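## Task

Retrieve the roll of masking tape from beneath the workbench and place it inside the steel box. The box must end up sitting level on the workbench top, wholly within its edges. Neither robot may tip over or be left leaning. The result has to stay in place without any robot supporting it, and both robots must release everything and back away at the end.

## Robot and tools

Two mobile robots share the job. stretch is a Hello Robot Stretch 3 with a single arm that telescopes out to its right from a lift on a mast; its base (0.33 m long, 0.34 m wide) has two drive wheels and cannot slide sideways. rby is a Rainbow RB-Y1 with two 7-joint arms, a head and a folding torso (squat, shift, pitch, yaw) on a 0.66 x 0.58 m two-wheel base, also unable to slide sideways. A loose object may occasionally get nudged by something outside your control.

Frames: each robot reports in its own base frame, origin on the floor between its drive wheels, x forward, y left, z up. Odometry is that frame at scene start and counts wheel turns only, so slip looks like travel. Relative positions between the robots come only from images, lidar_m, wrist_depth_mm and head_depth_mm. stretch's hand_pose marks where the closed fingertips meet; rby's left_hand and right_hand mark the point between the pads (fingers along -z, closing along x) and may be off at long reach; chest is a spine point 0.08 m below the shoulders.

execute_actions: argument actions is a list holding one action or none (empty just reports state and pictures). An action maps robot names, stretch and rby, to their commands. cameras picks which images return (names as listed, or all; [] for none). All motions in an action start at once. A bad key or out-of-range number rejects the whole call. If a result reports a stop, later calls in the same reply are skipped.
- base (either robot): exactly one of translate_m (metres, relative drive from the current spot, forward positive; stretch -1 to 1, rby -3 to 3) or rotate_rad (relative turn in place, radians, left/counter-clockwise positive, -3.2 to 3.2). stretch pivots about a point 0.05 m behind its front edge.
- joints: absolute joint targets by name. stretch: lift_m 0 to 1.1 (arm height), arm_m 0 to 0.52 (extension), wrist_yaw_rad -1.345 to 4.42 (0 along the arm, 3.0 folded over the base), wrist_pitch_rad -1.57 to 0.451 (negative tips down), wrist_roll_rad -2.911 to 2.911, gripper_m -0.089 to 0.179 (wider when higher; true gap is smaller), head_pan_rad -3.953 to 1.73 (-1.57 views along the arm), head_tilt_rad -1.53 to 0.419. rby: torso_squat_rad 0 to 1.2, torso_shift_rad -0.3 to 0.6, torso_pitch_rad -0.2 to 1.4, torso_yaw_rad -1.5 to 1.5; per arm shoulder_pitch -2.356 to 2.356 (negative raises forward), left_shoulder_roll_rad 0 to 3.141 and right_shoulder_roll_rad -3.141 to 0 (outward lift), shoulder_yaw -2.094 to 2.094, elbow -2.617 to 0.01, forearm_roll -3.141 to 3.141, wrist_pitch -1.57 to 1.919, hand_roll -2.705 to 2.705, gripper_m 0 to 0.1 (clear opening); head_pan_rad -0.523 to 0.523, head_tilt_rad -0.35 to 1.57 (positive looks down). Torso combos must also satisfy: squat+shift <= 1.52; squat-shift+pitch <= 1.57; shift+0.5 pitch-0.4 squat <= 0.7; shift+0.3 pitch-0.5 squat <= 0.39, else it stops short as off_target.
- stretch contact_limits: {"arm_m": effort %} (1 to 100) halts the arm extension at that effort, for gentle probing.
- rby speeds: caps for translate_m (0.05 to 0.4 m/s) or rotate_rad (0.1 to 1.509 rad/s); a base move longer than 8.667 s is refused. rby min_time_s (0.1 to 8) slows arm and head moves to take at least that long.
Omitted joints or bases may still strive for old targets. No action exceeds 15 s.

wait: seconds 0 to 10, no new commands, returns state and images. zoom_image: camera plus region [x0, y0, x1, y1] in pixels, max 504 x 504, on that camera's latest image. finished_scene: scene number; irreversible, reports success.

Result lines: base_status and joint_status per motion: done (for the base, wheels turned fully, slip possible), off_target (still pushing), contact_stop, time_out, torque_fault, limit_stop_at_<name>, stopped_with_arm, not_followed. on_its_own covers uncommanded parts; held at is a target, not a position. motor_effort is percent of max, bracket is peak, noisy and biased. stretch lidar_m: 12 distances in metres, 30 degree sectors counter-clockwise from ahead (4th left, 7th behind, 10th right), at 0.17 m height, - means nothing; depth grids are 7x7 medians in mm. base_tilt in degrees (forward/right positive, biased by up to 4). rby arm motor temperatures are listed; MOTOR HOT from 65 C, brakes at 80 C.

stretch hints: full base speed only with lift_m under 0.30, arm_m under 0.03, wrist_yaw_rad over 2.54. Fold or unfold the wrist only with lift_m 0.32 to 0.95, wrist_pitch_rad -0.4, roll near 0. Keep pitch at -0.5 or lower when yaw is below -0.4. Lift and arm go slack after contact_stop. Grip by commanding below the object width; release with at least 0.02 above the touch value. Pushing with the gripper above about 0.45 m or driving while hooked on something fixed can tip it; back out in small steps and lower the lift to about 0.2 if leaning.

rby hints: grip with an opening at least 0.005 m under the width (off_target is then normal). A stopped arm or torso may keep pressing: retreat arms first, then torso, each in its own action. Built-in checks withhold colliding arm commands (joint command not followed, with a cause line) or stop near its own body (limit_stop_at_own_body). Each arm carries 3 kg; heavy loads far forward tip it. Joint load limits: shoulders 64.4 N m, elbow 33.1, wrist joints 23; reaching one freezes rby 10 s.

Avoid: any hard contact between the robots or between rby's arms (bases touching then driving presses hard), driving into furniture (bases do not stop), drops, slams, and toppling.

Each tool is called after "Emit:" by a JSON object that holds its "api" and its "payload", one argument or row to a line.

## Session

Emit:
{"api": "execute_actions", "payload": {
  "actions": []
}}

Scene clock: 0.00 s.
Motor temperatures (°C, as the motors report them): left_arm=[27 27 28 33 30 30 31] | right_arm=[29 29 27 31 33 28 31]
stretch.base_odometry: x=+0.000 y=+0.000 heading=+0.000 (m, m, rad; stretch's odometry frame)
stretch.turned_by_wheels: +0.000 (rad since the last result)
stretch.turned_by_imu: +0.000 (rad since the last result)
stretch.base_tilt: forward=-1.4 right=+0.1 (deg)
stretch.lidar_m: 1.85 1.43 1.08 1.01 1.07 1.54 1.68 1.46 2.16 3.27 3.39 3.88
stretch.head_depth_mm: 1825 2587 3787 3739 3672 3654 2853 / 1803 2573 3782 3777 3712 3701 2875 / 1813 2579 3830 3812 2004 3666 2093 / 1818 2576 3855 3844 2004 2125 2120 / 1820 2586 3912 3890 3800 3766 2842 / 1831 2596 3714 3865 3830 3760 2839 / 1819 2546 2822 2822 2817 2816 2685
stretch.base_status: not commanded
stretch.joint_positions: lift_m=+0.451 arm_m=-0.003 wrist_yaw_rad=+3.090 wrist_pitch_rad=-0.338 wrist_roll_rad=-0.014 gripper_m=+0.037 head_pan_rad=-0.008 head_tilt_rad=+0.013
stretch.joint_status: not commanded
stretch.motor_effort: left_wheel=+0 right_wheel=+1 lift_m=+33 arm_m=-1 wrist_yaw_rad=-1 wrist_pitch_rad=+5 wrist_roll_rad=+0 gripper_m=-1 head_pan_rad=+0 head_tilt_rad=+2 (%)
stretch.hand_pose: x=-0.0091 y=+0.0913 z=+0.4822 quat_wxyz=(+0.136, +0.695, +0.102, +0.699) (m; stretch's base frame)
stretch.wrist_depth_mm: - 992 - 977 - - - / - - - - - - - / - - - - - - - / - - - - - - - / 891 898 - 896 929 913 906 / 744 753 - 755 771 760 761 / 657 650 632 657 665 656 659
rby.base_odometry: x=+0.000 y=+0.000 heading=+0.000 (m, m, rad; rby's odometry frame)
rby.base_status: not commanded
rby.joint_positions: torso_squat_rad=+0.350 torso_shift_rad=+0.000 torso_pitch_rad=+0.000 torso_yaw_rad=+0.000 left_shoulder_pitch_rad=-0.027 left_shoulder_roll_rad=+0.000 left_shoulder_yaw_rad=-0.002 left_elbow_rad=-0.259 left_forearm_roll_rad=+0.025 left_wrist_pitch_rad=-0.002 left_hand_roll_rad=-0.009 left_gripper_m=+0.100 right_shoulder_pitch_rad=-0.028 right_shoulder_roll_rad=-0.035 right_shoulder_yaw_rad=-0.021 right_elbow_rad=-0.292 right_forearm_roll_rad=-0.028 right_wrist_pitch_rad=+0.015 right_hand_roll_rad=+0.015 right_gripper_m=+0.101 head_pan_rad=+0.001 head_tilt_rad=+0.400
rby.joint_status: not commanded
rby.chest: x=-0.2282 y=-0.0001 z=+1.2475 quat_wxyz=(+1.000, +0.000, +0.000, +0.000) (m; rby's base frame)
rby.left_hand: x=-0.0827 y=+0.2186 z=+0.5770 quat_wxyz=(+0.990, -0.002, -0.143, +0.003) (m; rby's base frame)
rby.right_hand: x=-0.0703 y=-0.2474 z=+0.5800 quat_wxyz=(+0.988, -0.017, -0.151, -0.010) (m; rby's base frame)
pictures: rby_head_camera, rby_left_wrist_camera, rby_right_wrist_camera, stretch_head_camera (sideways: a quarter turn clockwise sets it upright), stretch_nav_camera (sideways: a quarter turn counterclockwise sets it upright), stretch_wrist_camera
camera_calibration (this result's frames):
rby_head_camera: T_world_to_cam=[[-0.00632273, -0.997948, -0.0637222, 0.0902451], [-0.325363, 0.0623091, -0.943534, 1.3541], [0.945568, 0.0147671, -0.325089, 0.619507], [0, 0, 0, 1]] pos_world=[-0.144642, -0.00346138, 1.48479]
rby_left_wrist_camera: T_world_to_cam=[[0.970154, -0.0336331, 0.240144, -0.0474824], [-0.182379, -0.753863, 0.631211, -0.198684], [0.159806, -0.65617, -0.737498, 0.658548], [0, 0, 0, 1]] pos_world=[-0.0954105, 0.280742, 0.622492]
rby_right_wrist_camera: T_world_to_cam=[[-0.962525, 0.15112, -0.225187, 0.106376], [-0.0276209, 0.771408, 0.635741, -0.150763], [0.269784, 0.618136, -0.738325, 0.68233], [0, 0, 0, 1]] pos_world=[-0.0858567, -0.321548, 0.623582]
stretch_head_camera: T_world_to_cam=[[0.0916479, -0.0134046, -0.995701, 1.31155], [-0.0111312, 0.999833, -0.0144847, 0.0218287], [0.995729, 0.0124108, 0.0914834, -0.165866], [0, 0, 0, 1]] pos_world=[0.0452, -0.0021858, 1.3214]
stretch_nav_camera: T_world_to_cam=[[-0.0267899, -0.00702451, 0.999616, -1.26427], [-0.0797587, -0.996772, -0.00914207, 0.0653917], [0.996454, -0.079973, 0.0261431, -0.0761868], [0, 0, 0, 1]] pos_world=[0.0472628, 0.0502069, 1.26637]
stretch_wrist_camera: T_world_to_cam=[[0.997753, -0.0381505, 0.0550751, -0.0211723], [0.0266046, -0.528842, -0.848303, 0.491005], [0.0614892, 0.847863, -0.526638, 0.345091], [0, 0, 0, 1]] pos_world=[-0.0131577, -0.0337334, 0.599426]
Images, in order (width x height): rby_head_camera 896x504, rby_left_wrist_camera 644x364, rby_right_wrist_camera 644x364, stretch_head_camera 896x504, stretch_nav_camera 672x504, stretch_wrist_camera 644x364.

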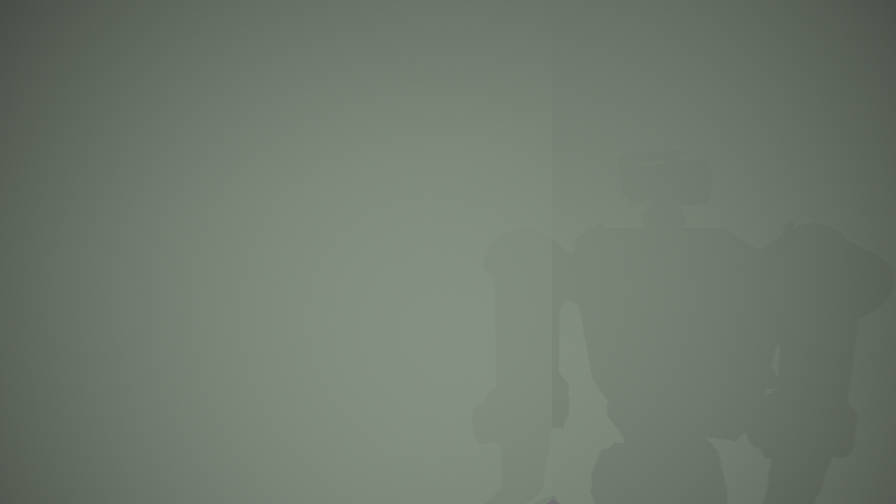

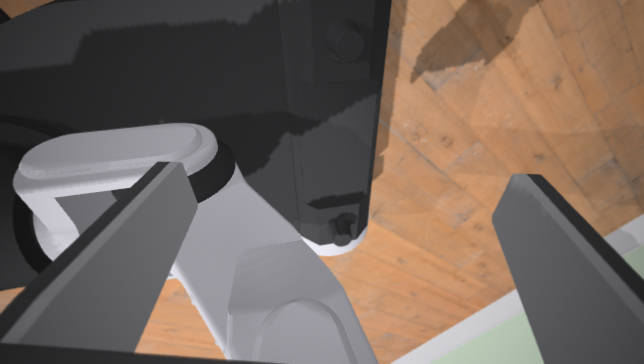

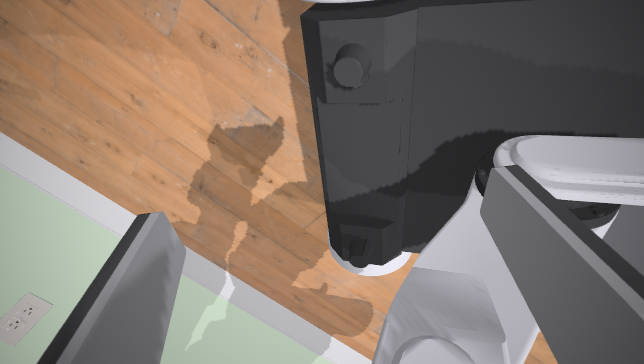

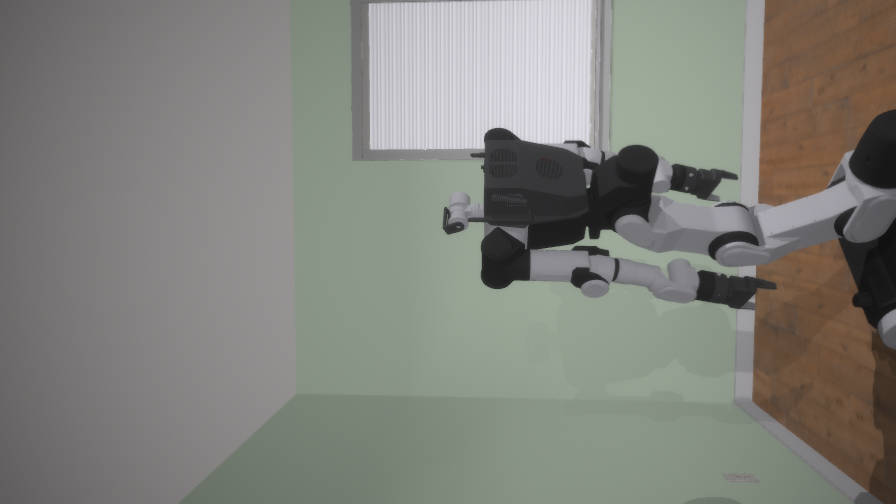

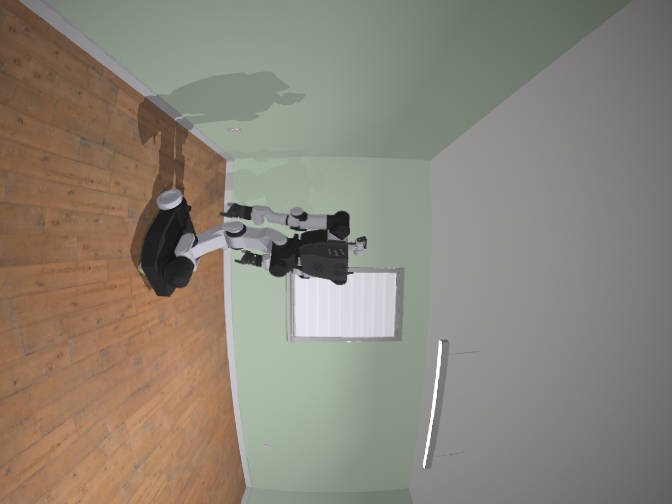

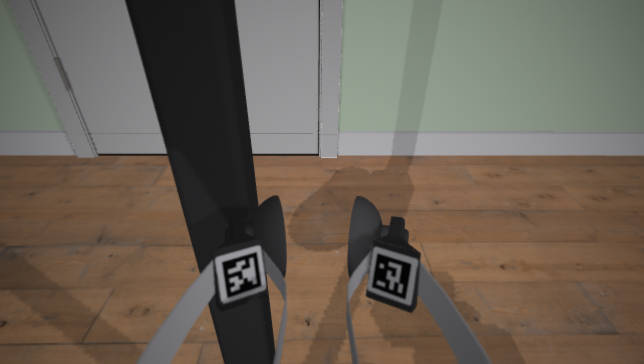

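Emit:
{"api": "execute_actions", "payload": {
  "actions": [
    {"stretch": {"joints": {"head_pan_rad": -2.45, "head_tilt_rad": -0.4, "lift_m": 0.28, "wrist_pitch_rad": -0.4}}, "rby": {"base": {"rotate_rad": 0.8}, "joints": {"head_tilt_rad": 0.25, "head_pan_rad": 0.5}}}
  ],
  "cameras": ["stretch_head_camera", "stretch_nav_camera", "rby_head_camera"]
}}

Scene clock: 41.20 s.
Motor temperatures (°C, as the motors report them): left_arm=[27 27 28 33 30 30 31] | right_arm=[29 29 27 31 33 28 31]
stretch.base_odometry: x=+0.000 y=+0.000 heading=+0.000 (m, m, rad; stretch's odometry frame)
stretch.turned_by_wheels: +0.000 (rad since the last result)
stretch.turned_by_imu: -0.002 (rad since the last result)
stretch.base_tilt: forward=-1.4 right=+0.0 (deg)
stretch.lidar_m: 2.07 1.43 1.07 1.01 1.07 1.53 1.68 1.46 2.16 3.26 3.39 3.90
stretch.head_depth_mm: 2084 2166 2267 1891 1870 1948 1554 / 2237 2349 2438 2086 2078 1915 1557 / 2429 2541 2622 2241 2427 1958 1556 / 2663 2821 2891 2371 2542 1962 1556 / 2920 3099 3168 2384 2450 1957 1563 / 3233 3498 3638 2679 2669 1963 1561 / 3565 3798 3996 3995 2680 1973 1565
stretch.base_status: not commanded
stretch.joint_positions: lift_m=+0.281 arm_m=-0.003 wrist_yaw_rad=+3.090 wrist_pitch_rad=-0.416 wrist_roll_rad=-0.014 gripper_m=+0.037 head_pan_rad=-2.443 head_tilt_rad=-0.395
stretch.joint_status: all done
stretch.motor_effort: left_wheel=+0(0) right_wheel=+0(0) lift_m=+18(28) arm_m=+0(0) wrist_yaw_rad=+0(0) wrist_pitch_rad=+5(7) wrist_roll_rad=+0(0) gripper_m=-1(0) head_pan_rad=-4(51) head_tilt_rad=-2(26) (%)
stretch.hand_pose: x=-0.0096 y=+0.0822 z=+0.2937 quat_wxyz=(+0.163, +0.690, +0.129, +0.693) (m; stretch's base frame)
stretch.wrist_depth_mm: 978 983 - - - - - / - - - - - - - / 852 840 872 861 862 883 871 / 675 682 - 688 692 698 687 / 562 563 - 574 582 582 583 / 492 519 - - - 487 497 / - - - - 429 430 431
rby.base_odometry: x=+0.000 y=+0.000 heading=+0.800 (m, m, rad; rby's odometry frame)
rby.base_status: done
rby.joint_positions: torso_squat_rad=+0.350 torso_shift_rad=+0.000 torso_pitch_rad=+0.000 torso_yaw_rad=+0.000 left_shoulder_pitch_rad=-0.027 left_shoulder_roll_rad=+0.000 left_shoulder_yaw_rad=-0.002 left_elbow_rad=-0.259 left_forearm_roll_rad=+0.025 left_wrist_pitch_rad=-0.002 left_hand_roll_rad=-0.009 left_gripper_m=+0.100 right_shoulder_pitch_rad=-0.028 right_shoulder_roll_rad=-0.035 right_shoulder_yaw_rad=-0.021 right_elbow_rad=-0.292 right_forearm_roll_rad=-0.028 right_wrist_pitch_rad=+0.015 right_hand_roll_rad=+0.015 right_gripper_m=+0.101 head_pan_rad=+0.500 head_tilt_rad=+0.250
rby.joint_status: all done
rby.chest: x=-0.2282 y=-0.0002 z=+1.2475 quat_wxyz=(+1.000, +0.000, +0.000, +0.000) (m; rby's base frame)
rby.left_hand: x=-0.0827 y=+0.2185 z=+0.5770 quat_wxyz=(+0.990, -0.002, -0.143, +0.002) (m; rby's base frame)
rby.right_hand: x=-0.0703 y=-0.2474 z=+0.5800 quat_wxyz=(+0.988, -0.017, -0.151, -0.010) (m; rby's base frame)
pictures: rby_head_camera, stretch_head_camera (sideways: a quarter turn clockwise sets it upright), stretch_nav_camera (sideways: a quarter turn counterclockwise sets it upright)
camera_calibration (this result's frames):
rby_head_camera: T_world_to_cam=[[0.48062, -0.874592, -0.0639792, 0.191002], [-0.188696, -0.0318941, -0.981517, 1.43724], [0.856387, 0.483809, -0.180361, 0.391752], [0, 0, 0, 1]] pos_world=[-0.156089, 0.0233555, 1.49355]
stretch_head_camera: T_world_to_cam=[[0.229937, 0.209741, -0.950336, 1.25112], [0.661027, -0.750341, -0.00566391, 0.00623935], [-0.714263, -0.626895, -0.311175, 0.368723], [0, 0, 0, 1]] pos_world=[-0.0284373, -0.0265784, 1.30376]
stretch_nav_camera: T_world_to_cam=[[-0.289623, -0.233895, 0.928123, -1.16907], [-0.588466, 0.808273, 0.0200598, 0.0304801], [-0.754869, -0.540359, -0.371733, 0.452394], [0, 0, 0, 1]] pos_world=[0.0208468, -0.0536197, 1.2526]
Images, in order (width x height): rby_head_camera 896x504, stretch_head_camera 896x504, stretch_nav_camera 672x504.

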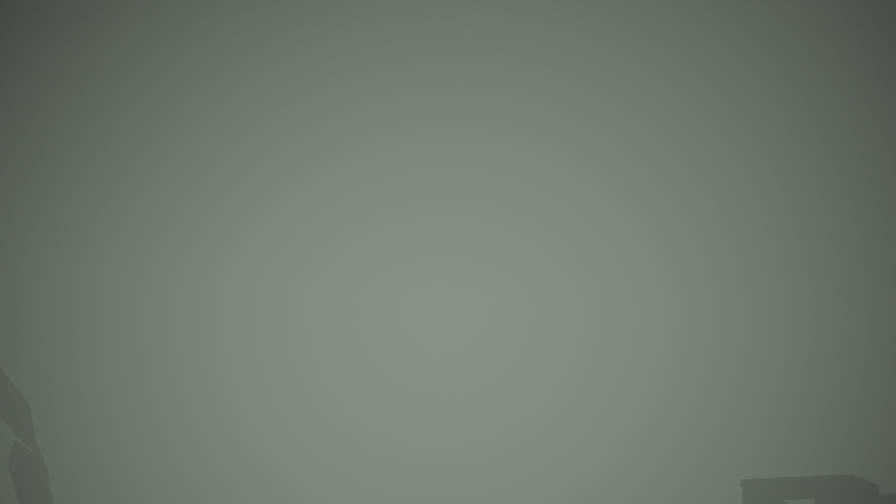

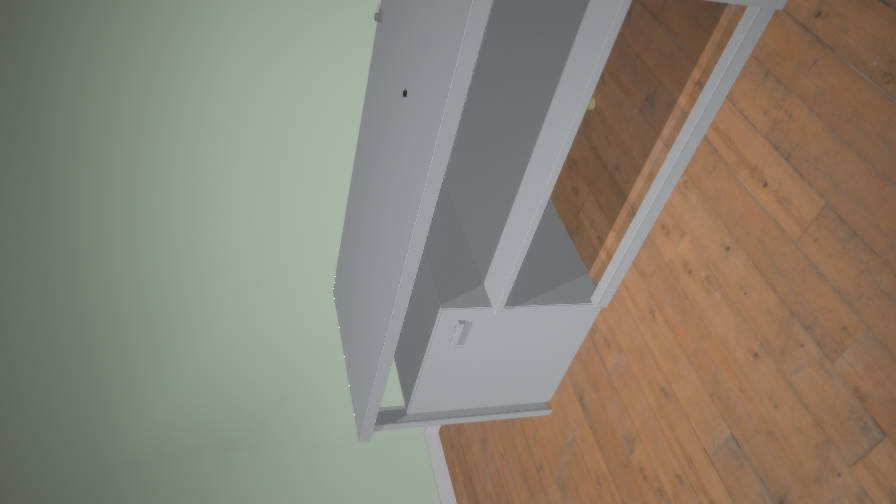

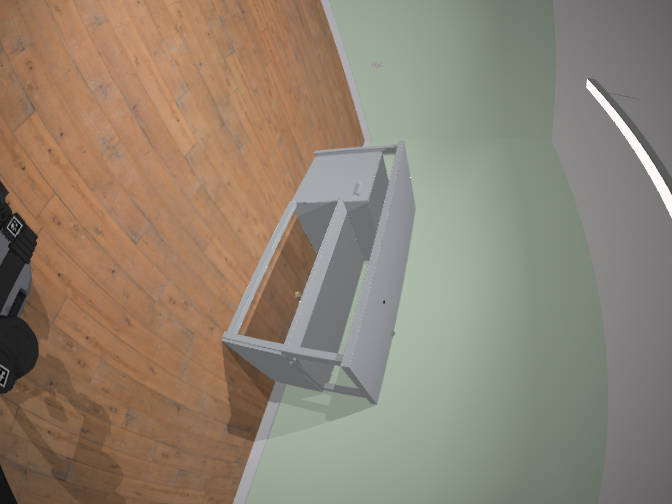

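Emit:
{"api": "zoom_image", "payload": {
  "camera": "stretch_head_camera",
  "region": [520, 50, 680, 150]
}}

Emit:
{"api": "zoom_image", "payload": {
  "camera": "stretch_nav_camera",
  "region": [200, 130, 440, 420]
}}

Region (520, 50, 680, 150) of stretch_head_camera's 896x504 image, scaled by 3.150, with more detail than that image has; it fills the top 315 rows of this view, and the rest is white.

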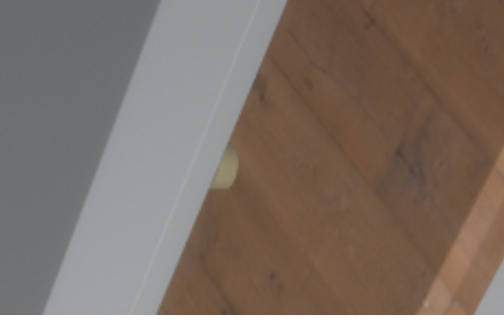

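Region (200, 130, 440, 420) of stretch_nav_camera's 672x504 image, scaled by 1.738, with more detail than that image has; it fills the left 417 columns of this view, and the rest is white.

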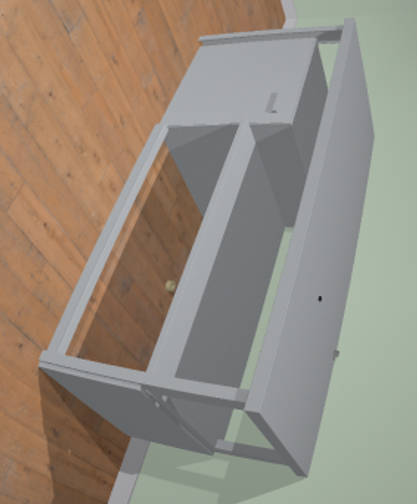

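Emit:
{"api": "execute_actions", "payload": {
  "actions": [
    {"stretch": {"base": {"rotate_rad": -2.40}, "joints": {"head_pan_rad": -1.05, "head_tilt_rad": -0.35, "wrist_yaw_rad": 2.65}}, "rby": {"base": {"rotate_rad": 1.3}, "joints": {"head_tilt_rad": 0.2, "head_pan_rad": 0.0}}}
  ],
  "cameras": ["stretch_head_camera", "stretch_nav_camera", "rby_head_camera"]
}}

Scene clock: 151.47 s.
Motor temperatures (°C, as the motors report them): left_arm=[27 27 28 32 30 30 31] | right_arm=[28 29 27 31 33 28 31]
stretch.base_odometry: x=+0.000 y=+0.000 heading=-2.400 (m, m, rad; stretch's odometry frame)
stretch.turned_by_wheels: -2.400 (rad since the last result)
stretch.turned_by_imu: -2.365 (rad since the last result)
stretch.base_tilt: forward=-1.4 right=+0.0 (deg)
stretch.lidar_m: 2.17 3.64 3.26 4.21 2.21 2.09 1.21 1.01 1.02 1.19 2.10 1.46
stretch.head_depth_mm: 1892 1931 1979 2028 2071 1978 1606 / 2017 2128 2240 2368 2487 2057 1611 / 1968 2067 2200 2317 2455 2061 1611 / 1927 2035 2142 2259 2391 2053 1612 / 1899 1986 2074 2206 2332 2063 1616 / 1850 1949 2043 2162 2264 2066 1620 / 1823 1893 2008 2112 2214 2059 1620
stretch.base_status: done
stretch.joint_positions: lift_m=+0.281 arm_m=-0.003 wrist_yaw_rad=+2.651 wrist_pitch_rad=-0.416 wrist_roll_rad=-0.014 gripper_m=+0.037 head_pan_rad=-1.057 head_tilt_rad=-0.359
stretch.joint_status: all done
stretch.motor_effort: left_wheel=+2(12) right_wheel=-2(7) lift_m=+18(18) arm_m=-1(1) wrist_yaw_rad=-1(0) wrist_pitch_rad=+5(5) wrist_roll_rad=+0(0) gripper_m=-1(1) head_pan_rad=+5(51) head_tilt_rad=+4(10) (%)
stretch.hand_pose: x=+0.0846 y=+0.0559 z=+0.2937 quat_wxyz=(+0.310, +0.702, -0.024, +0.641) (m; stretch's base frame)
stretch.wrist_depth_mm: - - - - - - - / - - - - - - - / 855 848 857 852 865 869 832 / 688 671 690 684 687 692 693 / 570 571 574 568 592 588 577 / - 488 - 486 507 497 489 / - - 429 430 428 428 438
rby.base_odometry: x=+0.000 y=+0.000 heading=+2.099 (m, m, rad; rby's odometry frame)
rby.base_status: done
rby.joint_positions: torso_squat_rad=+0.350 torso_shift_rad=+0.000 torso_pitch_rad=+0.000 torso_yaw_rad=+0.000 left_shoulder_pitch_rad=-0.027 left_shoulder_roll_rad=+0.000 left_shoulder_yaw_rad=-0.002 left_elbow_rad=-0.259 left_forearm_roll_rad=+0.025 left_wrist_pitch_rad=-0.002 left_hand_roll_rad=-0.009 left_gripper_m=+0.100 right_shoulder_pitch_rad=-0.028 right_shoulder_roll_rad=-0.035 right_shoulder_yaw_rad=-0.021 right_elbow_rad=-0.292 right_forearm_roll_rad=-0.028 right_wrist_pitch_rad=+0.015 right_hand_roll_rad=+0.015 right_gripper_m=+0.101 head_pan_rad=+0.000 head_tilt_rad=+0.200
rby.joint_status: all done
rby.chest: x=-0.2282 y=-0.0002 z=+1.2475 quat_wxyz=(+1.000, +0.000, +0.000, +0.000) (m; rby's base frame)
rby.left_hand: x=-0.0827 y=+0.2185 z=+0.5770 quat_wxyz=(+0.990, -0.002, -0.143, +0.002) (m; rby's base frame)
rby.right_hand: x=-0.0703 y=-0.2474 z=+0.5800 quat_wxyz=(+0.988, -0.017, -0.151, -0.010) (m; rby's base frame)
pictures: rby_head_camera, stretch_head_camera (sideways: a quarter turn clockwise sets it upright), stretch_nav_camera (sideways: a quarter turn counterclockwise sets it upright)
camera_calibration (this result's frames):
rby_head_camera: T_world_to_cam=[[0.00566967, -0.997941, -0.0638943, 0.0929181], [-0.131859, 0.0625914, -0.98929, 1.46024], [0.991252, 0.014034, -0.131232, 0.348306], [0, 0, 0, 1]] pos_world=[-0.153241, -0.00355966, 1.49624]
stretch_head_camera: T_world_to_cam=[[-0.146943, 0.234583, -0.960926, 1.26725], [0.859214, 0.511574, -0.00650347, 0.00612371], [0.490059, -0.826597, -0.276729, 0.316546], [0, 0, 0, 1]] pos_world=[0.0258263, -0.0387521, 1.30537]
stretch_nav_camera: T_world_to_cam=[[0.160083, -0.298355, 0.940934, -1.18853], [-0.90304, -0.429198, 0.0175447, 0.0356726], [0.398612, -0.85251, -0.338134, 0.401632], [0, 0, 0, 1]] pos_world=[0.0623826, 0.0031013, 1.25351]
Images, in order (width x height): rby_head_camera 896x504, stretch_head_camera 896x504, stretch_nav_camera 672x504.

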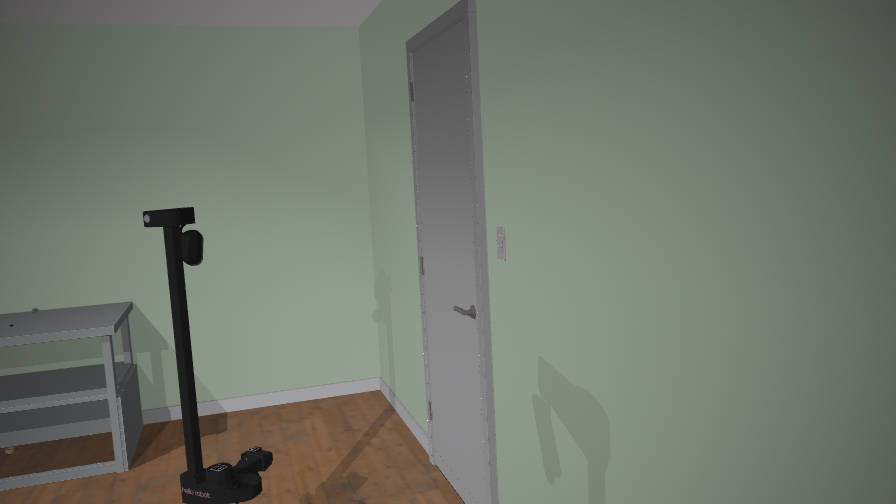

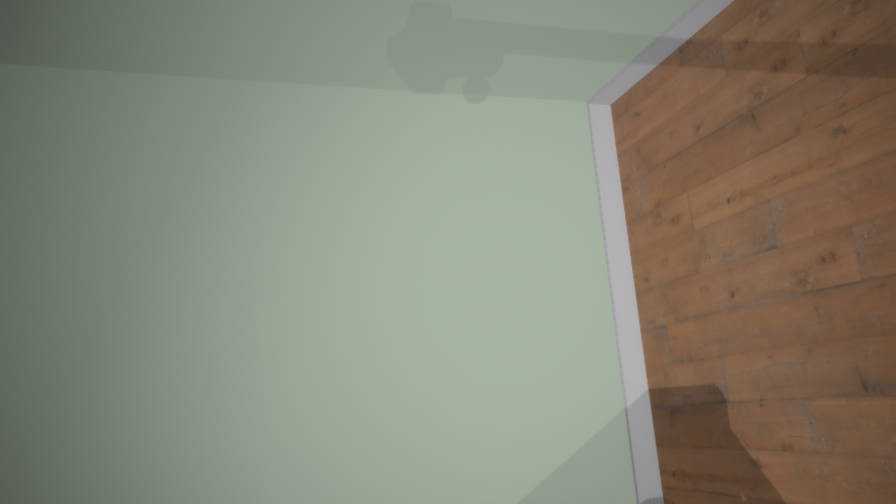

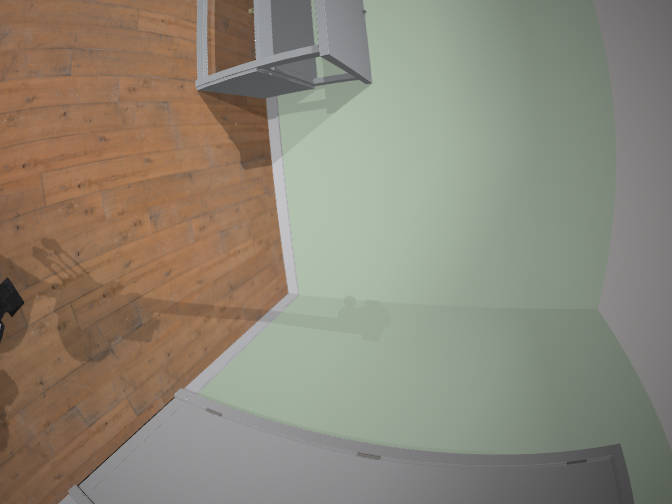

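Emit:
{"api": "execute_actions", "payload": {
  "actions": [
    {"stretch": {"base": {"translate_m": 1.0}, "joints": {"head_pan_rad": -0.45, "head_tilt_rad": -0.75}}, "rby": {"base": {"rotate_rad": 1.39}, "joints": {"head_tilt_rad": 0.25}}}
  ],
  "cameras": ["stretch_head_camera", "stretch_nav_camera", "rby_head_camera"]
}}

Scene clock: 193.50 s.
Motor temperatures (°C, as the motors report them): left_arm=[27 27 28 32 30 30 31] | right_arm=[28 29 27 31 33 28 31]
stretch.base_odometry: x=-0.737 y=-0.676 heading=-2.400 (m, m, rad; stretch's odometry frame)
stretch.turned_by_wheels: +0.000 (rad since the last result)
stretch.turned_by_imu: -0.004 (rad since the last result)
stretch.base_tilt: forward=-1.5 right=+0.1 (deg)
stretch.lidar_m: 1.17 1.41 2.78 3.11 4.48 2.94 2.03 1.73 1.72 1.64 0.68 1.36
stretch.head_depth_mm: 1189 1294 1033 800 1120 1355 1206 / 1230 1321 1040 829 1123 1385 1230 / 1279 1372 1044 833 1125 1420 1229 / 1318 1408 1046 866 1160 1423 1229 / 1368 1457 1051 899 1196 1402 1231 / 1420 1504 1055 1269 1573 1428 1236 / 1476 1510 1060 1319 1583 1433 1238
stretch.base_status: done
stretch.joint_positions: lift_m=+0.281 arm_m=-0.003 wrist_yaw_rad=+2.651 wrist_pitch_rad=-0.416 wrist_roll_rad=-0.014 gripper_m=+0.037 head_pan_rad=-0.457 head_tilt_rad=-0.741
stretch.joint_status: all done
stretch.motor_effort: left_wheel=+2(11) right_wheel=-3(4) lift_m=+19(19) arm_m=-1(1) wrist_yaw_rad=-1(1) wrist_pitch_rad=+5(5) wrist_roll_rad=+0(0) gripper_m=-1(1) head_pan_rad=+4(44) head_tilt_rad=-4(27) (%)
stretch.hand_pose: x=+0.0845 y=+0.0559 z=+0.2936 quat_wxyz=(+0.310, +0.702, -0.024, +0.641) (m; stretch's base frame)
stretch.wrist_depth_mm: - - - - - - - / - - - - - - - / 837 841 841 838 853 858 871 / 676 683 674 672 674 688 696 / 568 560 584 569 591 566 575 / - 500 - 497 507 486 502 / - - - 433 433 428 435
rby.base_odometry: x=+0.000 y=+0.000 heading=-2.795 (m, m, rad; rby's odometry frame)
rby.base_status: done
rby.joint_positions: torso_squat_rad=+0.350 torso_shift_rad=+0.000 torso_pitch_rad=+0.000 torso_yaw_rad=+0.000 left_shoulder_pitch_rad=-0.027 left_shoulder_roll_rad=+0.000 left_shoulder_yaw_rad=-0.002 left_elbow_rad=-0.259 left_forearm_roll_rad=+0.025 left_wrist_pitch_rad=-0.002 left_hand_roll_rad=-0.009 left_gripper_m=+0.100 right_shoulder_pitch_rad=-0.028 right_shoulder_roll_rad=-0.035 right_shoulder_yaw_rad=-0.021 right_elbow_rad=-0.292 right_forearm_roll_rad=-0.028 right_wrist_pitch_rad=+0.015 right_hand_roll_rad=+0.015 right_gripper_m=+0.101 head_pan_rad=+0.000 head_tilt_rad=+0.250
rby.joint_status: all done
rby.chest: x=-0.2282 y=-0.0002 z=+1.2475 quat_wxyz=(+1.000, +0.000, +0.000, +0.000) (m; rby's base frame)
rby.left_hand: x=-0.0827 y=+0.2185 z=+0.5770 quat_wxyz=(+0.990, -0.002, -0.143, +0.002) (m; rby's base frame)
rby.right_hand: x=-0.0703 y=-0.2475 z=+0.5800 quat_wxyz=(+0.988, -0.017, -0.151, -0.010) (m; rby's base frame)
pictures: rby_head_camera, stretch_head_camera (sideways: a quarter turn clockwise sets it upright), stretch_nav_camera (sideways: a quarter turn counterclockwise sets it upright)
camera_calibration (this result's frames):
rby_head_camera: T_world_to_cam=[[0.00249876, -0.997939, -0.0641166, 0.0925732], [-0.181113, 0.0626048, -0.981468, 1.43876], [0.983459, 0.0140648, -0.180584, 0.418139], [0, 0, 0, 1]] pos_world=[-0.150876, -0.00357184, 1.49354]
stretch_head_camera: T_world_to_cam=[[-0.557584, 0.260009, -0.78835, 1.04464], [0.419583, 0.907713, 0.00261446, -0.00306606], [0.716275, -0.329321, -0.615222, 0.75562], [0, 0, 0, 1]] pos_world=[0.0425282, -0.0199916, 1.28842]
stretch_nav_camera: T_world_to_cam=[[0.593726, -0.299956, 0.74667, -0.937842], [-0.492526, -0.869263, 0.0424352, 0.00077895], [0.636323, -0.392949, -0.66384, 0.823963], [0, 0, 0, 1]] pos_world=[0.0328982, 0.0431412, 1.24721]
Images, in order (width x height): rby_head_camera 896x504, stretch_head_camera 896x504, stretch_nav_camera 672x504.

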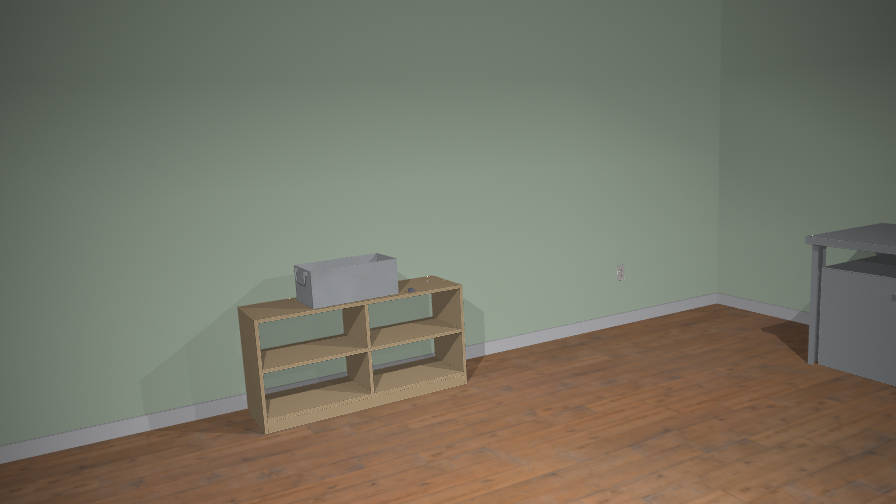

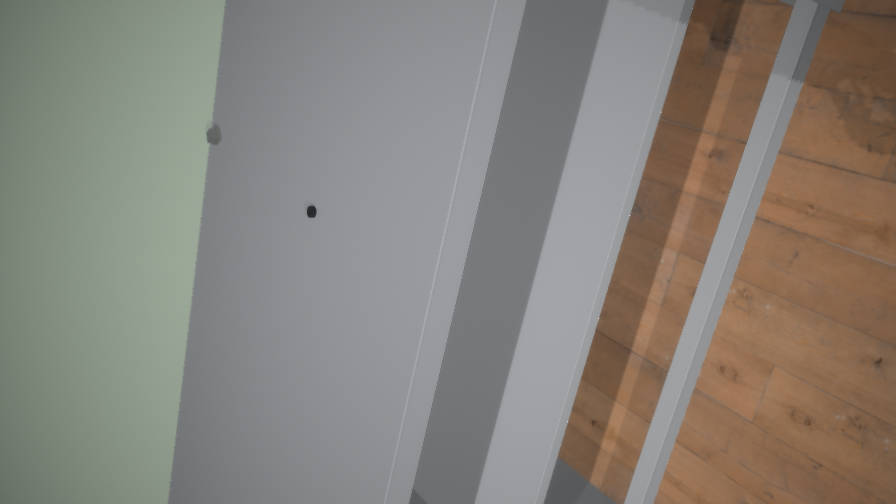

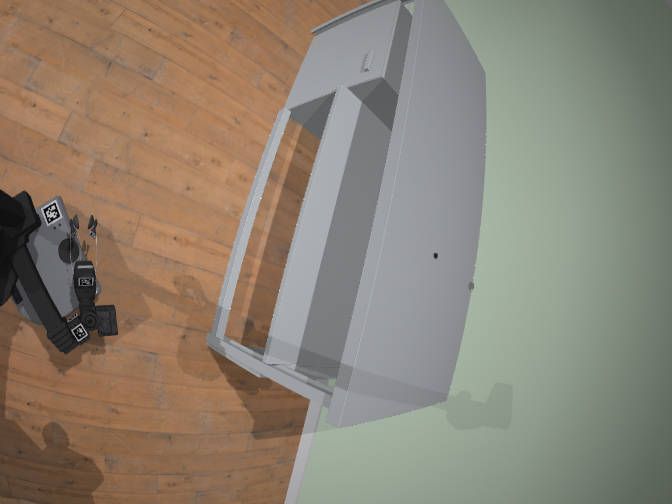

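Emit:
{"api": "zoom_image", "payload": {
  "camera": "rby_head_camera",
  "region": [225, 240, 485, 445]
}}

Region (225, 240, 485, 445) of rby_head_camera's 896x504 image, scaled by 1.938, with more detail than that image has; it fills the top 397 rows of this view, and the rest is white.

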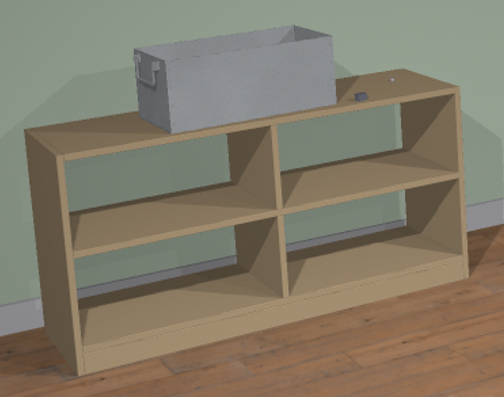

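Emit:
{"api": "zoom_image", "payload": {
  "camera": "stretch_head_camera",
  "region": [740, 0, 896, 100]
}}

Emit:
{"api": "zoom_image", "payload": {
  "camera": "stretch_head_camera",
  "region": [540, 404, 696, 504]
}}

Region (740, 0, 896, 100) of stretch_head_camera's 896x504 image, scaled by 3.231, with more detail than that image has; it fills the top 323 rows of this view, and the rest is white.

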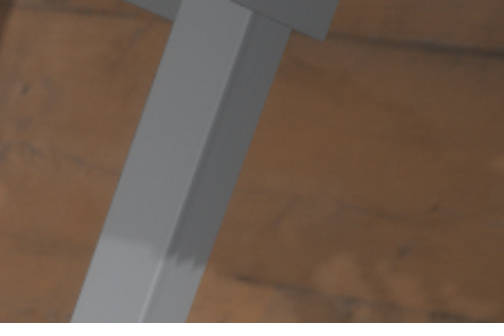

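Region (540, 404, 696, 504) of stretch_head_camera's 896x504 image, scaled by 3.231, with more detail than that image has; it fills the top 323 rows of this view, and the rest is white.

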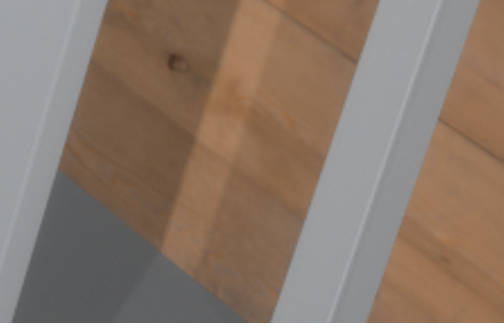

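Emit:
{"api": "execute_actions", "payload": {
  "actions": [
    {"stretch": {"base": {"translate_m": 0.54}, "joints": {"lift_m": 0.20, "wrist_pitch_rad": -0.2, "wrist_yaw_rad": 2.6, "head_pan_rad": -0.8, "head_tilt_rad": -1.1}}, "rby": {"base": {"translate_m": 1.5}, "joints": {"torso_pitch_rad": 0.45, "head_tilt_rad": -0.1, "left_shoulder_pitch_rad": -0.784, "left_shoulder_roll_rad": 0.397, "left_shoulder_yaw_rad": 0.881, "left_elbow_rad": -1.098, "left_forearm_roll_rad": 1.571, "left_wrist_pitch_rad": 1.2, "left_hand_roll_rad": -1.571, "left_gripper_m": 0.05, "right_shoulder_pitch_rad": -0.784, "right_shoulder_roll_rad": -0.397, "right_shoulder_yaw_rad": -0.881, "right_elbow_rad": -1.098, "right_forearm_roll_rad": -1.571, "right_wrist_pitch_rad": 1.2, "right_hand_roll_rad": 1.571, "right_gripper_m": 0.05}}}
  ],
  "cameras": ["stretch_head_camera", "stretch_nav_camera", "rby_head_camera"]
}}

Scene clock: 275.67 s.
Motor temperatures (°C, as the motors report them): left_arm=[27 27 28 33 30 30 31] | right_arm=[29 29 27 31 33 28 31]
stretch.base_odometry: x=-1.135 y=-1.041 heading=-2.400 (m, m, rad; stretch's odometry frame)
stretch.turned_by_wheels: +0.000 (rad since the last result)
stretch.turned_by_imu: -0.003 (rad since the last result)
stretch.base_tilt: forward=-1.3 right=+0.0 (deg)
stretch.lidar_m: 0.64 0.64 2.53 2.65 2.48 2.48 2.47 2.12 0.61 0.65 0.97 0.98
stretch.head_depth_mm: 853 732 642 570 854 1205 1132 / 858 736 644 573 860 1211 - / 865 740 646 574 860 1212 - / 868 743 648 575 875 1219 1136 / 871 748 651 577 877 1217 1133 / 874 750 654 580 880 1220 1129 / 881 751 654 582 881 1220 1137
stretch.base_status: done
stretch.joint_positions: lift_m=+0.201 arm_m=-0.003 wrist_yaw_rad=+2.601 wrist_pitch_rad=-0.221 wrist_roll_rad=-0.014 gripper_m=+0.037 head_pan_rad=-0.794 head_tilt_rad=-1.087
stretch.joint_status: all done
stretch.motor_effort: left_wheel=+2(12) right_wheel=-2(5) lift_m=+18(19) arm_m=-1(1) wrist_yaw_rad=-1(3) wrist_pitch_rad=+7(4) wrist_roll_rad=+0(0) gripper_m=-1(0) head_pan_rad=-3(32) head_tilt_rad=-6(29) (%)
stretch.hand_pose: x=+0.1047 y=+0.0676 z=+0.2597 quat_wxyz=(+0.264, +0.693, -0.110, +0.662) (m; stretch's base frame)
stretch.wrist_depth_mm: - - - - - 991 505 / - - - - - 981 485 / - - - - - 892 506 / 782 783 811 806 805 755 546 / 607 609 636 622 636 624 571 / 492 498 483 500 524 498 464 / 431 - 418 416 423 422 388
rby.base_odometry: x=-1.411 y=-0.511 heading=-2.794 (m, m, rad; rby's odometry frame)
rby.base_status: done
rby.joint_positions: torso_squat_rad=+0.350 torso_shift_rad=+0.000 torso_pitch_rad=+0.450 torso_yaw_rad=+0.000 left_shoulder_pitch_rad=-0.784 left_shoulder_roll_rad=+0.397 left_shoulder_yaw_rad=+0.881 left_elbow_rad=-1.098 left_forearm_roll_rad=+1.571 left_wrist_pitch_rad=+1.200 left_hand_roll_rad=-1.571 left_gripper_m=+0.050 right_shoulder_pitch_rad=-0.784 right_shoulder_roll_rad=-0.397 right_shoulder_yaw_rad=-0.881 right_elbow_rad=-1.098 right_forearm_roll_rad=-1.571 right_wrist_pitch_rad=+1.200 right_hand_roll_rad=+1.571 right_gripper_m=+0.050 head_pan_rad=+0.000 head_tilt_rad=-0.100
rby.joint_status: all done
rby.chest: x=-0.0935 y=-0.0002 z=+1.2167 quat_wxyz=(+0.975, +0.000, +0.223, +0.000) (m; rby's base frame)
rby.left_hand: x=+0.4596 y=+0.3636 z=+1.0264 quat_wxyz=(+0.683, -0.181, -0.684, -0.181) (m; rby's base frame)
rby.right_hand: x=+0.4592 y=-0.3639 z=+1.0258 quat_wxyz=(+0.684, +0.181, -0.683, +0.181) (m; rby's base frame)
pictures: rby_head_camera, stretch_head_camera (sideways: a quarter turn clockwise sets it upright), stretch_nav_camera (sideways: a quarter turn counterclockwise sets it upright)
camera_calibration (this result's frames):
rby_head_camera: T_world_to_cam=[[-0.00412265, -0.997944, -0.0639605, 0.0880297], [-0.27837, 0.0625781, -0.958433, 1.38867], [0.960465, 0.0138534, -0.278056, 0.326864], [0, 0, 0, 1]] pos_world=[0.0729868, -0.00358013, 1.42747]
stretch_head_camera: T_world_to_cam=[[-0.602203, 0.59401, -0.533389, 0.712681], [0.697449, 0.716556, 0.0105659, -0.01511], [0.388479, -0.365649, -0.845804, 1.05748], [0, 0, 0, 1]] pos_world=[0.0289072, -0.0258457, 1.27472]
stretch_nav_camera: T_world_to_cam=[[0.611146, -0.631479, 0.477216, -0.586872], [-0.73948, -0.670523, 0.0597403, -0.0202209], [0.282259, -0.389401, -0.876753, 1.10296], [0, 0, 0, 1]] pos_world=[0.0323899, 0.0453396, 1.2483]
Images, in order (width x height): rby_head_camera 896x504, stretch_head_camera 896x504, stretch_nav_camera 672x504.

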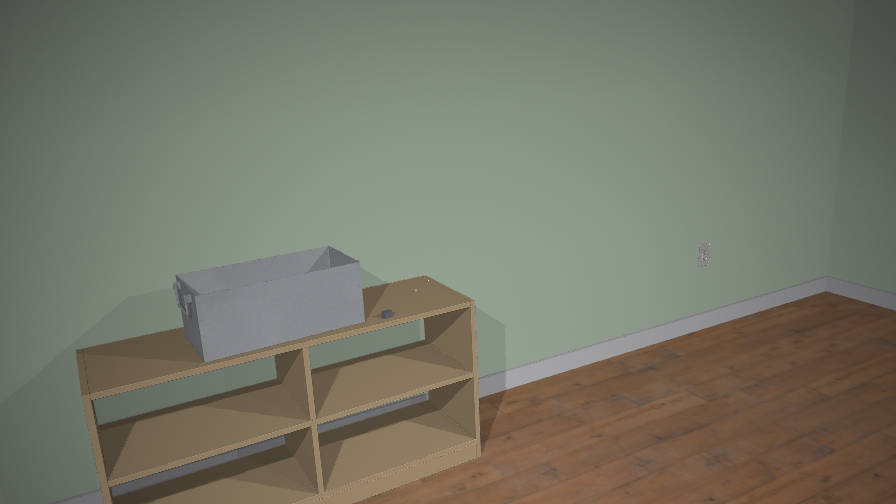

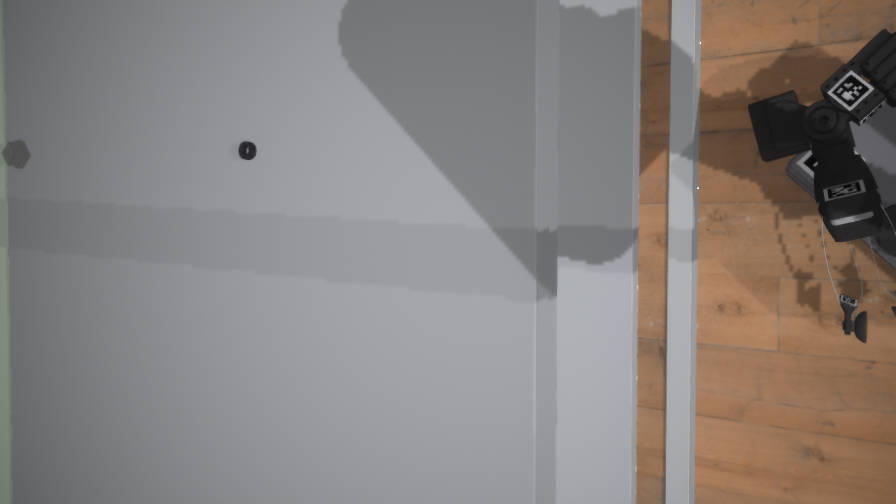

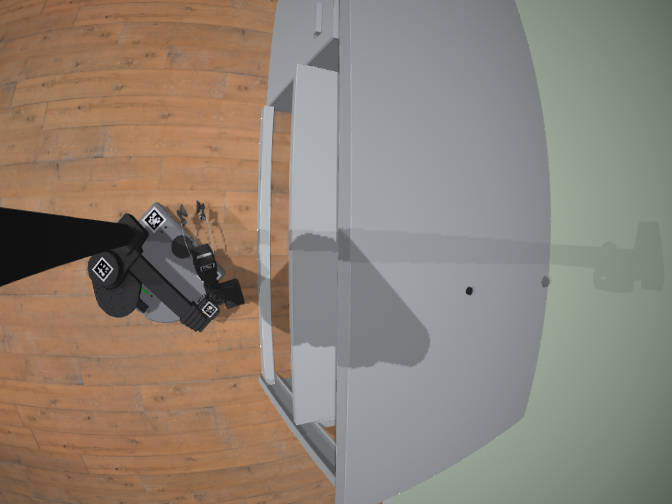

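Emit:
{"api": "zoom_image", "payload": {
  "camera": "rby_head_camera",
  "region": [60, 230, 310, 420]
}}

Emit:
{"api": "zoom_image", "payload": {
  "camera": "rby_head_camera",
  "region": [290, 230, 540, 480]
}}

Region (60, 230, 310, 420) of rby_head_camera's 896x504 image, scaled by 2.016, with more detail than that image has; it fills the top 383 rows of this view, and the rest is white.

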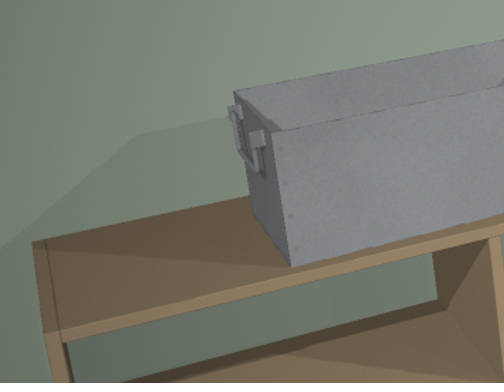

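Region (290, 230, 540, 480) of rby_head_camera's 896x504 image, scaled by 2.016, with more detail than that image has.

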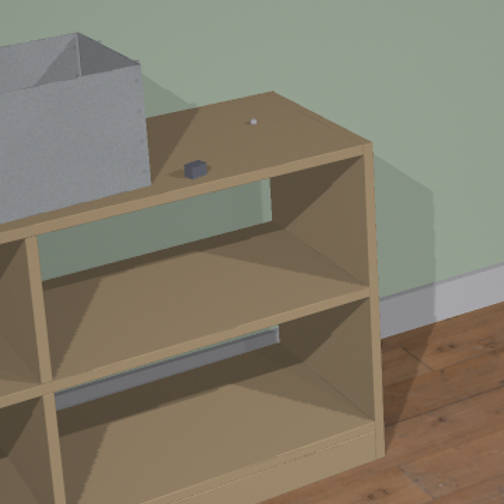

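Emit:
{"api": "execute_actions", "payload": {
  "actions": [
    {"stretch": {"base": {"translate_m": 0.135}, "joints": {"lift_m": 0.10, "wrist_yaw_rad": 0.0, "arm_m": 0.2, "gripper_m": 0.11, "head_pan_rad": -1.2, "head_tilt_rad": -1.25}}, "rby": {"base": {"translate_m": 1.23}, "joints": {"torso_squat_rad": 1.0, "head_pan_rad": 0.45, "head_tilt_rad": 0.0}}}
  ],
  "cameras": ["stretch_head_camera", "stretch_wrist_camera", "rby_head_camera"]
}}

Scene clock: 317.27 s.
Motor temperatures (°C, as the motors report them): left_arm=[27 27 28 33 30 30 31] | right_arm=[29 29 27 31 33 28 31]
stretch.base_odometry: x=-1.235 y=-1.132 heading=-2.400 (m, m, rad; stretch's odometry frame)
stretch.turned_by_wheels: +0.000 (rad since the last result)
stretch.turned_by_imu: -0.002 (rad since the last result)
stretch.base_tilt: forward=-1.4 right=+0.1 (deg)
stretch.lidar_m: 0.53 0.51 2.43 2.63 4.93 4.48 2.58 2.23 0.67 0.78 0.88 0.88
stretch.head_depth_mm: 680 618 566 541 1264 1195 1117 / 682 621 568 534 1239 - - / 685 623 570 526 1223 - - / 687 625 573 528 857 1217 - / 691 628 575 529 523 1196 1131 / 693 629 576 532 504 1187 1135 / 696 632 578 533 499 1167 1137
stretch.base_status: done
stretch.joint_positions: lift_m=+0.101 arm_m=+0.200 wrist_yaw_rad=+0.002 wrist_pitch_rad=-0.220 wrist_roll_rad=-0.014 gripper_m=+0.110 head_pan_rad=-1.194 head_tilt_rad=-1.235
stretch.joint_status: all done
stretch.motor_effort: left_wheel=+2(11) right_wheel=-2(4) lift_m=+19(16) arm_m=+2(0) wrist_yaw_rad=-1(1) wrist_pitch_rad=+6(6) wrist_roll_rad=+0(0) gripper_m=-2(82) head_pan_rad=-3(35) head_tilt_rad=-7(22) (%)
stretch.hand_pose: x=-0.0211 y=-0.5896 z=+0.1599 quat_wxyz=(+0.708, +0.079, -0.697, -0.077) (m; stretch's base frame)
stretch.wrist_depth_mm: 436 497 557 444 354 297 254 / 452 529 591 476 375 312 264 / 469 552 636 504 395 325 275 / 482 537 566 525 415 341 284 / 432 444 439 435 435 351 298 / 351 - 356 358 359 349 309 / 302 297 298 300 300 300 303
rby.base_odometry: x=-2.567 y=-0.930 heading=-2.794 (m, m, rad; rby's odometry frame)
rby.base_status: done
rby.joint_positions: torso_squat_rad=+1.000 torso_shift_rad=+0.000 torso_pitch_rad=+0.450 torso_yaw_rad=+0.000 left_shoulder_pitch_rad=-0.784 left_shoulder_roll_rad=+0.397 left_shoulder_yaw_rad=+0.881 left_elbow_rad=-1.098 left_forearm_roll_rad=+1.571 left_wrist_pitch_rad=+1.200 left_hand_roll_rad=-1.571 left_gripper_m=+0.050 right_shoulder_pitch_rad=-0.784 right_shoulder_roll_rad=-0.397 right_shoulder_yaw_rad=-0.881 right_elbow_rad=-1.098 right_forearm_roll_rad=-1.571 right_wrist_pitch_rad=+1.200 right_hand_roll_rad=+1.571 right_gripper_m=+0.050 head_pan_rad=+0.450 head_tilt_rad=+0.000
rby.joint_status: all done
rby.chest: x=-0.0934 y=-0.0002 z=+0.9373 quat_wxyz=(+0.975, +0.000, +0.223, +0.000) (m; rby's base frame)
rby.left_hand: x=+0.4596 y=+0.3636 z=+0.7470 quat_wxyz=(+0.684, -0.181, -0.683, -0.181) (m; rby's base frame)
rby.right_hand: x=+0.4592 y=-0.3639 z=+0.7463 quat_wxyz=(+0.684, +0.181, -0.683, +0.181) (m; rby's base frame)
pictures: rby_head_camera, stretch_head_camera (sideways: a quarter turn clockwise sets it upright), stretch_wrist_camera
camera_calibration (this result's frames):
rby_head_camera: T_world_to_cam=[[0.378772, -0.890733, -0.251249, 0.272559], [-0.402985, 0.0856554, -0.911189, 1.07029], [0.833147, 0.446383, -0.326509, 0.30466], [0, 0, 0, 1]] pos_world=[0.0742467, 0.0151063, 1.14319]
stretch_head_camera: T_world_to_cam=[[-0.34881, 0.846219, -0.402796, 0.541027], [0.922146, 0.3866, 0.0136409, -0.0204816], [0.167264, -0.366679, -0.915188, 1.14899], [0, 0, 0, 1]] pos_world=[0.0154178, -0.0285989, 1.26975]
stretch_wrist_camera: T_world_to_cam=[[-0.998373, -0.00893668, 0.0563153, -0.0425052], [-0.0547992, 0.423332, -0.904316, 0.426387], [-0.0157585, -0.90593, -0.423133, -0.29879], [0, 0, 0, 1]] pos_world=[-0.0237788, -0.451567, 0.261554]
Images, in order (width x height): rby_head_camera 896x504, stretch_head_camera 896x504, stretch_wrist_camera 644x364.

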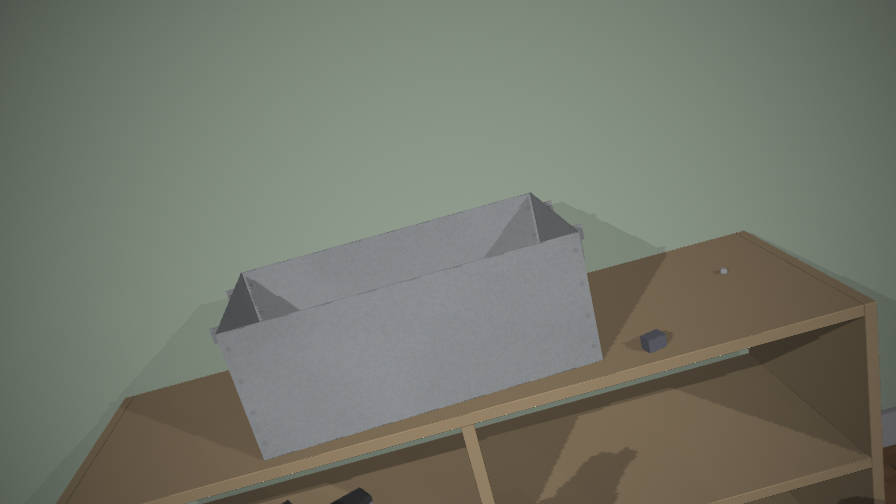

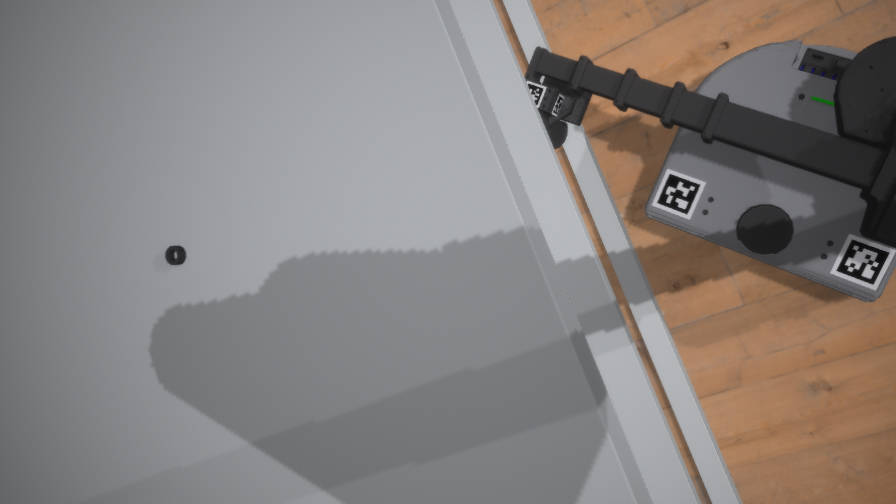

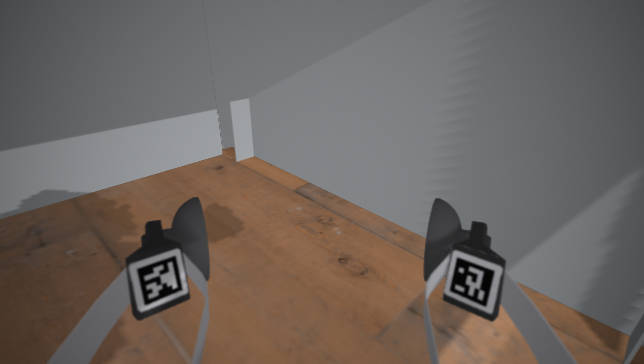

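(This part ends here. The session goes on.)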